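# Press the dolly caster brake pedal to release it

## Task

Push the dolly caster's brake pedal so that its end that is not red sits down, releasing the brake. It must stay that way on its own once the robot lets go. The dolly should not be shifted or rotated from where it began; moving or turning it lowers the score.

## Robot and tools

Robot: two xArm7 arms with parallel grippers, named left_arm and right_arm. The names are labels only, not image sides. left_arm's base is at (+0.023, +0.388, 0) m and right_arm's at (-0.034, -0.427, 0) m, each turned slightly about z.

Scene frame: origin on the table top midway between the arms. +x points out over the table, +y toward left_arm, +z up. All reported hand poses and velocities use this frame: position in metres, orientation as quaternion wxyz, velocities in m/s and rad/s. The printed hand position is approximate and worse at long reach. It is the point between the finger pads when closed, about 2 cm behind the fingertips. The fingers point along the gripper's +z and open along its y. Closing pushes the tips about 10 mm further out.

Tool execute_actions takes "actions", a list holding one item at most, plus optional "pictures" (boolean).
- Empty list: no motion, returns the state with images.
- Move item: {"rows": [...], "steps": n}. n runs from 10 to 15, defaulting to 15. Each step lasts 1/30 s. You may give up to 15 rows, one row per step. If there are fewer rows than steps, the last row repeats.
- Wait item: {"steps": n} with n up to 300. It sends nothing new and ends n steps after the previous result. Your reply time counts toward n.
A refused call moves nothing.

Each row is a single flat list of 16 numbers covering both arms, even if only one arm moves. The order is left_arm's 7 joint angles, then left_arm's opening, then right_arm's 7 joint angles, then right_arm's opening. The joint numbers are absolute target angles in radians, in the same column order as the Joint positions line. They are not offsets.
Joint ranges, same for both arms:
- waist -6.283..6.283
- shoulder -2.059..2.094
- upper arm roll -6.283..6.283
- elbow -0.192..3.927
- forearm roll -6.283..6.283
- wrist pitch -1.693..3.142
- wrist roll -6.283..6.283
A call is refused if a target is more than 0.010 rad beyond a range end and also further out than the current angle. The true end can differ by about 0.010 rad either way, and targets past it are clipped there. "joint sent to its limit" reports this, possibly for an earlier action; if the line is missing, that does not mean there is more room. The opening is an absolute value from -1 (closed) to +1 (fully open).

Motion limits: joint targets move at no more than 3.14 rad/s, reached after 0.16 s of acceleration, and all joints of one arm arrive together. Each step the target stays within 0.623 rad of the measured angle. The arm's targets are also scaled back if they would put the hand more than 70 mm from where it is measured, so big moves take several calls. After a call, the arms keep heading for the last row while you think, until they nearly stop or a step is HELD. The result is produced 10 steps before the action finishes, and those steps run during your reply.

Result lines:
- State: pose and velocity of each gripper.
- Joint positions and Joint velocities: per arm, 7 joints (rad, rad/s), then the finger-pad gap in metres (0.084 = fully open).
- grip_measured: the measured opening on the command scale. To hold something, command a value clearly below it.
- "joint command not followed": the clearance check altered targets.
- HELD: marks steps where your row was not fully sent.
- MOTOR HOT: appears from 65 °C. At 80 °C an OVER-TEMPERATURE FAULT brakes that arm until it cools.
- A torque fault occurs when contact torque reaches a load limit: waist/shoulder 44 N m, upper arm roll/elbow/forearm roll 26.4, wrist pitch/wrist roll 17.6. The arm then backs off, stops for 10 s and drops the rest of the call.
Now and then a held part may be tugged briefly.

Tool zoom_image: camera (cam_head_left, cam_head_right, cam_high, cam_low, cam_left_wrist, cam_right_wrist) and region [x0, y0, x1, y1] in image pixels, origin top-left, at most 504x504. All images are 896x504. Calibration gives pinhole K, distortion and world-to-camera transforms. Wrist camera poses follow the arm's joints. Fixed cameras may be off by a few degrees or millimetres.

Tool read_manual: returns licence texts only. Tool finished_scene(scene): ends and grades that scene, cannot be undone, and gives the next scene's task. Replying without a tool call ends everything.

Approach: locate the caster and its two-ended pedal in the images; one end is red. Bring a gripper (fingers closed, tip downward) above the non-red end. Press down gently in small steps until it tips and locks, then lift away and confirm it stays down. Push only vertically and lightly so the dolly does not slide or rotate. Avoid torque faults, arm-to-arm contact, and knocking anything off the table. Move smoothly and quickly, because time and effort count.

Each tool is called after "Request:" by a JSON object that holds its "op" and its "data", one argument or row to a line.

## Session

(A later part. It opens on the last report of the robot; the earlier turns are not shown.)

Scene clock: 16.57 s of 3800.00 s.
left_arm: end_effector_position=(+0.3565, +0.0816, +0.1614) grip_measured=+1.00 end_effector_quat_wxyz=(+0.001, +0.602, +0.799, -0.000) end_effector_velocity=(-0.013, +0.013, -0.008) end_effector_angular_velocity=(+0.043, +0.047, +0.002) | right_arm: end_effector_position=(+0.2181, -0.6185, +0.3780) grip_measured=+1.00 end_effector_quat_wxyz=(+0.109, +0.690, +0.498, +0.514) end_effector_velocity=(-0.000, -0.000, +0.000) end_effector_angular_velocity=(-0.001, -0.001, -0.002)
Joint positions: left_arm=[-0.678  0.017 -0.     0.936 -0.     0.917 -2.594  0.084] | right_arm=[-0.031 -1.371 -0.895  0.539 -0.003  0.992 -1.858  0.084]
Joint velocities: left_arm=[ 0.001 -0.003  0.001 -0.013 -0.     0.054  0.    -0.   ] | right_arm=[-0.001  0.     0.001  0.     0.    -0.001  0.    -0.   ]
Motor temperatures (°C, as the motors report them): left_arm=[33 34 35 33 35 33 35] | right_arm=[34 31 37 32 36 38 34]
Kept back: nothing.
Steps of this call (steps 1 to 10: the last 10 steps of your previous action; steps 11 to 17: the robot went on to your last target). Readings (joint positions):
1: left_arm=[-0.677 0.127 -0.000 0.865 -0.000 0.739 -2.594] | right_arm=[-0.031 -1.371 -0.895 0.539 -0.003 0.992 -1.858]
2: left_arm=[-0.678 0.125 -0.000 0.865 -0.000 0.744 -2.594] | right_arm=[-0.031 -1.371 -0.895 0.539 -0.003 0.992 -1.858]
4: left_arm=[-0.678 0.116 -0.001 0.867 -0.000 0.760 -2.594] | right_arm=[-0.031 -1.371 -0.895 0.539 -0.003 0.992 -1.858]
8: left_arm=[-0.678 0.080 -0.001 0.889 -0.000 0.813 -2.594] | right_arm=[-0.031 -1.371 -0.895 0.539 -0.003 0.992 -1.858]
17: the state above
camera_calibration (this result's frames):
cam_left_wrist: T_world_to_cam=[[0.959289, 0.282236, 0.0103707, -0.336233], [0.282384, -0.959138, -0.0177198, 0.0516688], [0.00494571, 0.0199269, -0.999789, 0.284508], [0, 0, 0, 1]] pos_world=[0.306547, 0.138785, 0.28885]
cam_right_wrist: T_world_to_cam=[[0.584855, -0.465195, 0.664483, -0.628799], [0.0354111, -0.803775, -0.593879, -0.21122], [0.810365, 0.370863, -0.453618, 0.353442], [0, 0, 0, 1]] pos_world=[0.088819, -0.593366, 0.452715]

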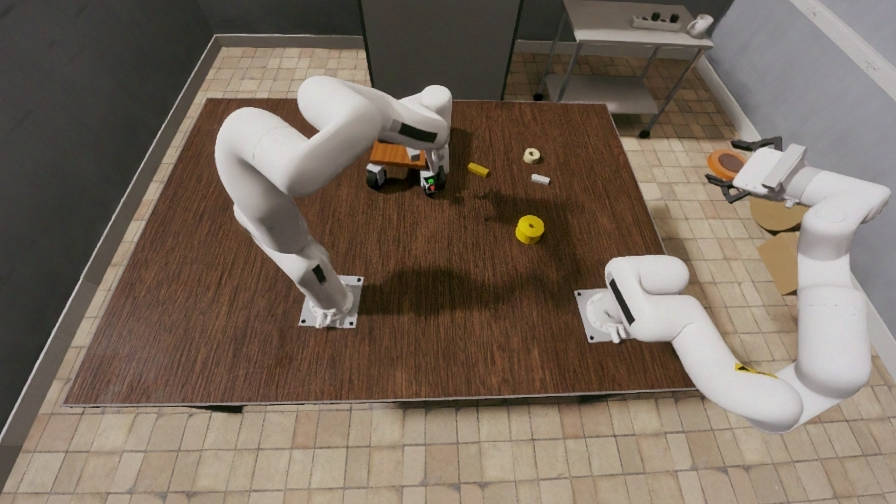

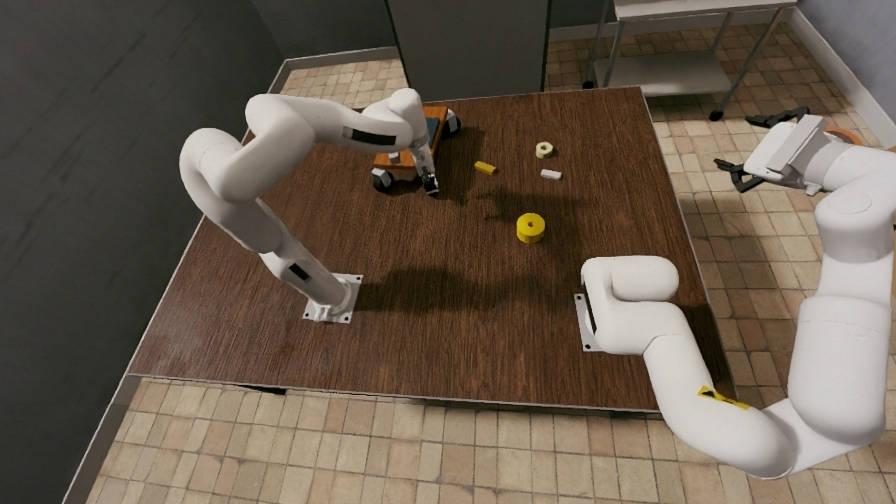

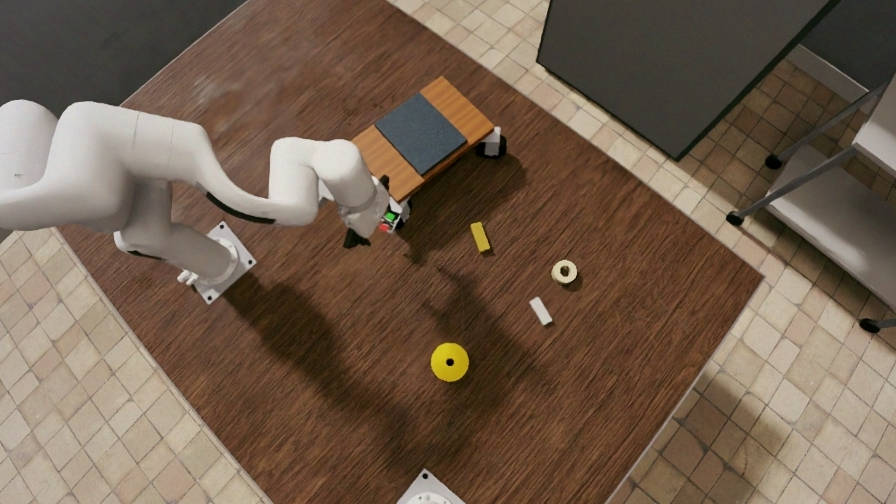

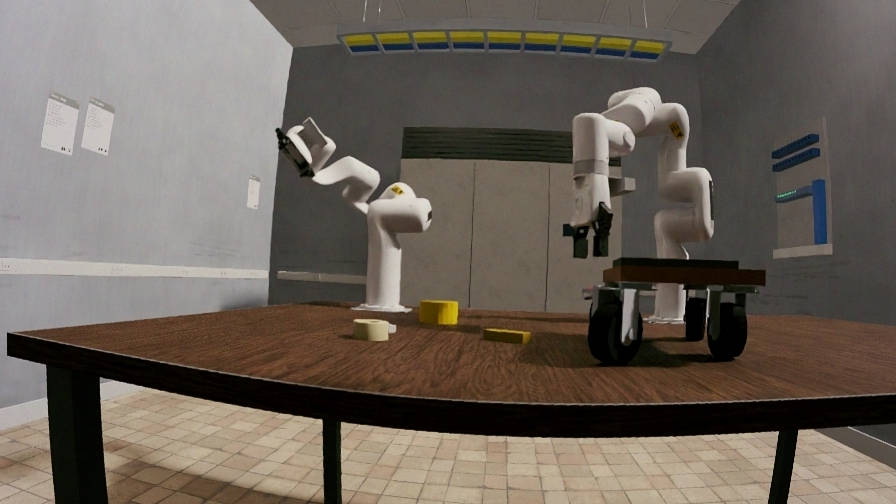

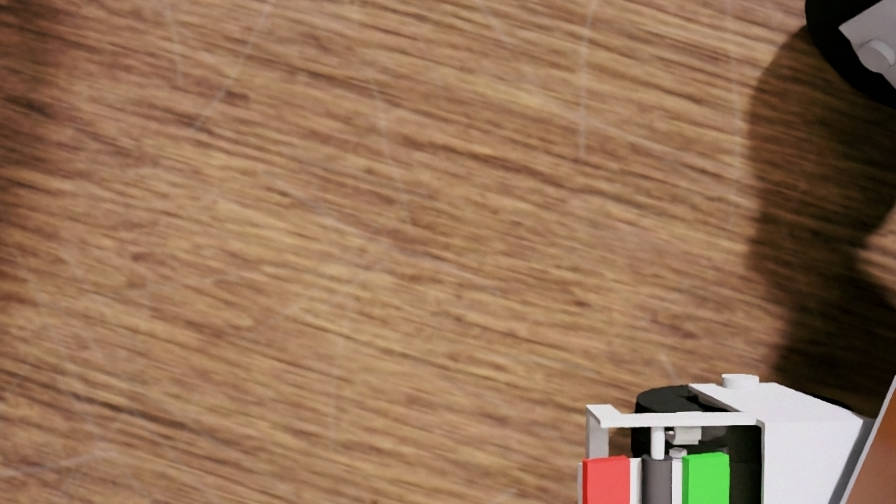

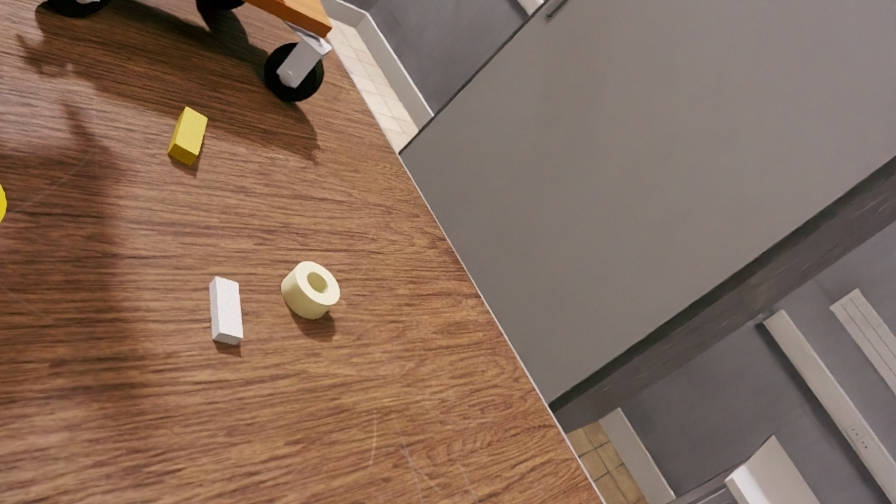

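Request:
{"op": "zoom_image", "data": {
  "camera": "cam_left_wrist",
  "region": [570, 390, 780, 504]
}}

Request:
{"op": "zoom_image", "data": {
  "camera": "cam_low",
  "region": [575, 275, 610, 305]
}}

Region (570, 390, 780, 504) of cam_left_wrist's 896x504 image, scaled by 2.400, with more detail than that image has; it fills the top 274 rows of this view, and the rest is white.

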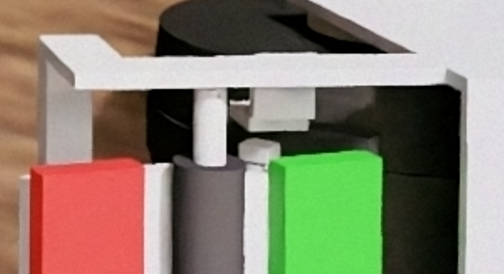

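Region (575, 275, 610, 305) of cam_low's 896x504 image, scaled by 14.400, with more detail than that image has; it fills the top 432 rows of this view, and the rest is white.

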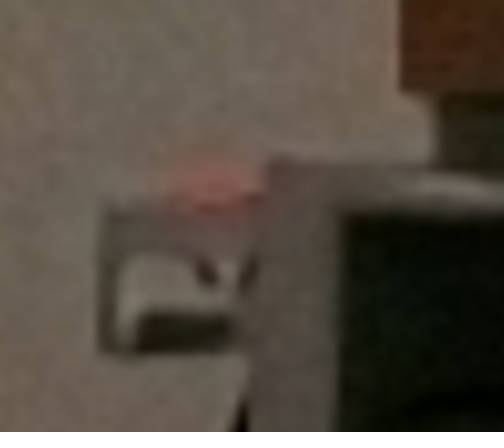

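Request:
{"op": "finished_scene", "data": {
  "scene": 1
}}

The scene is finished: the task was done.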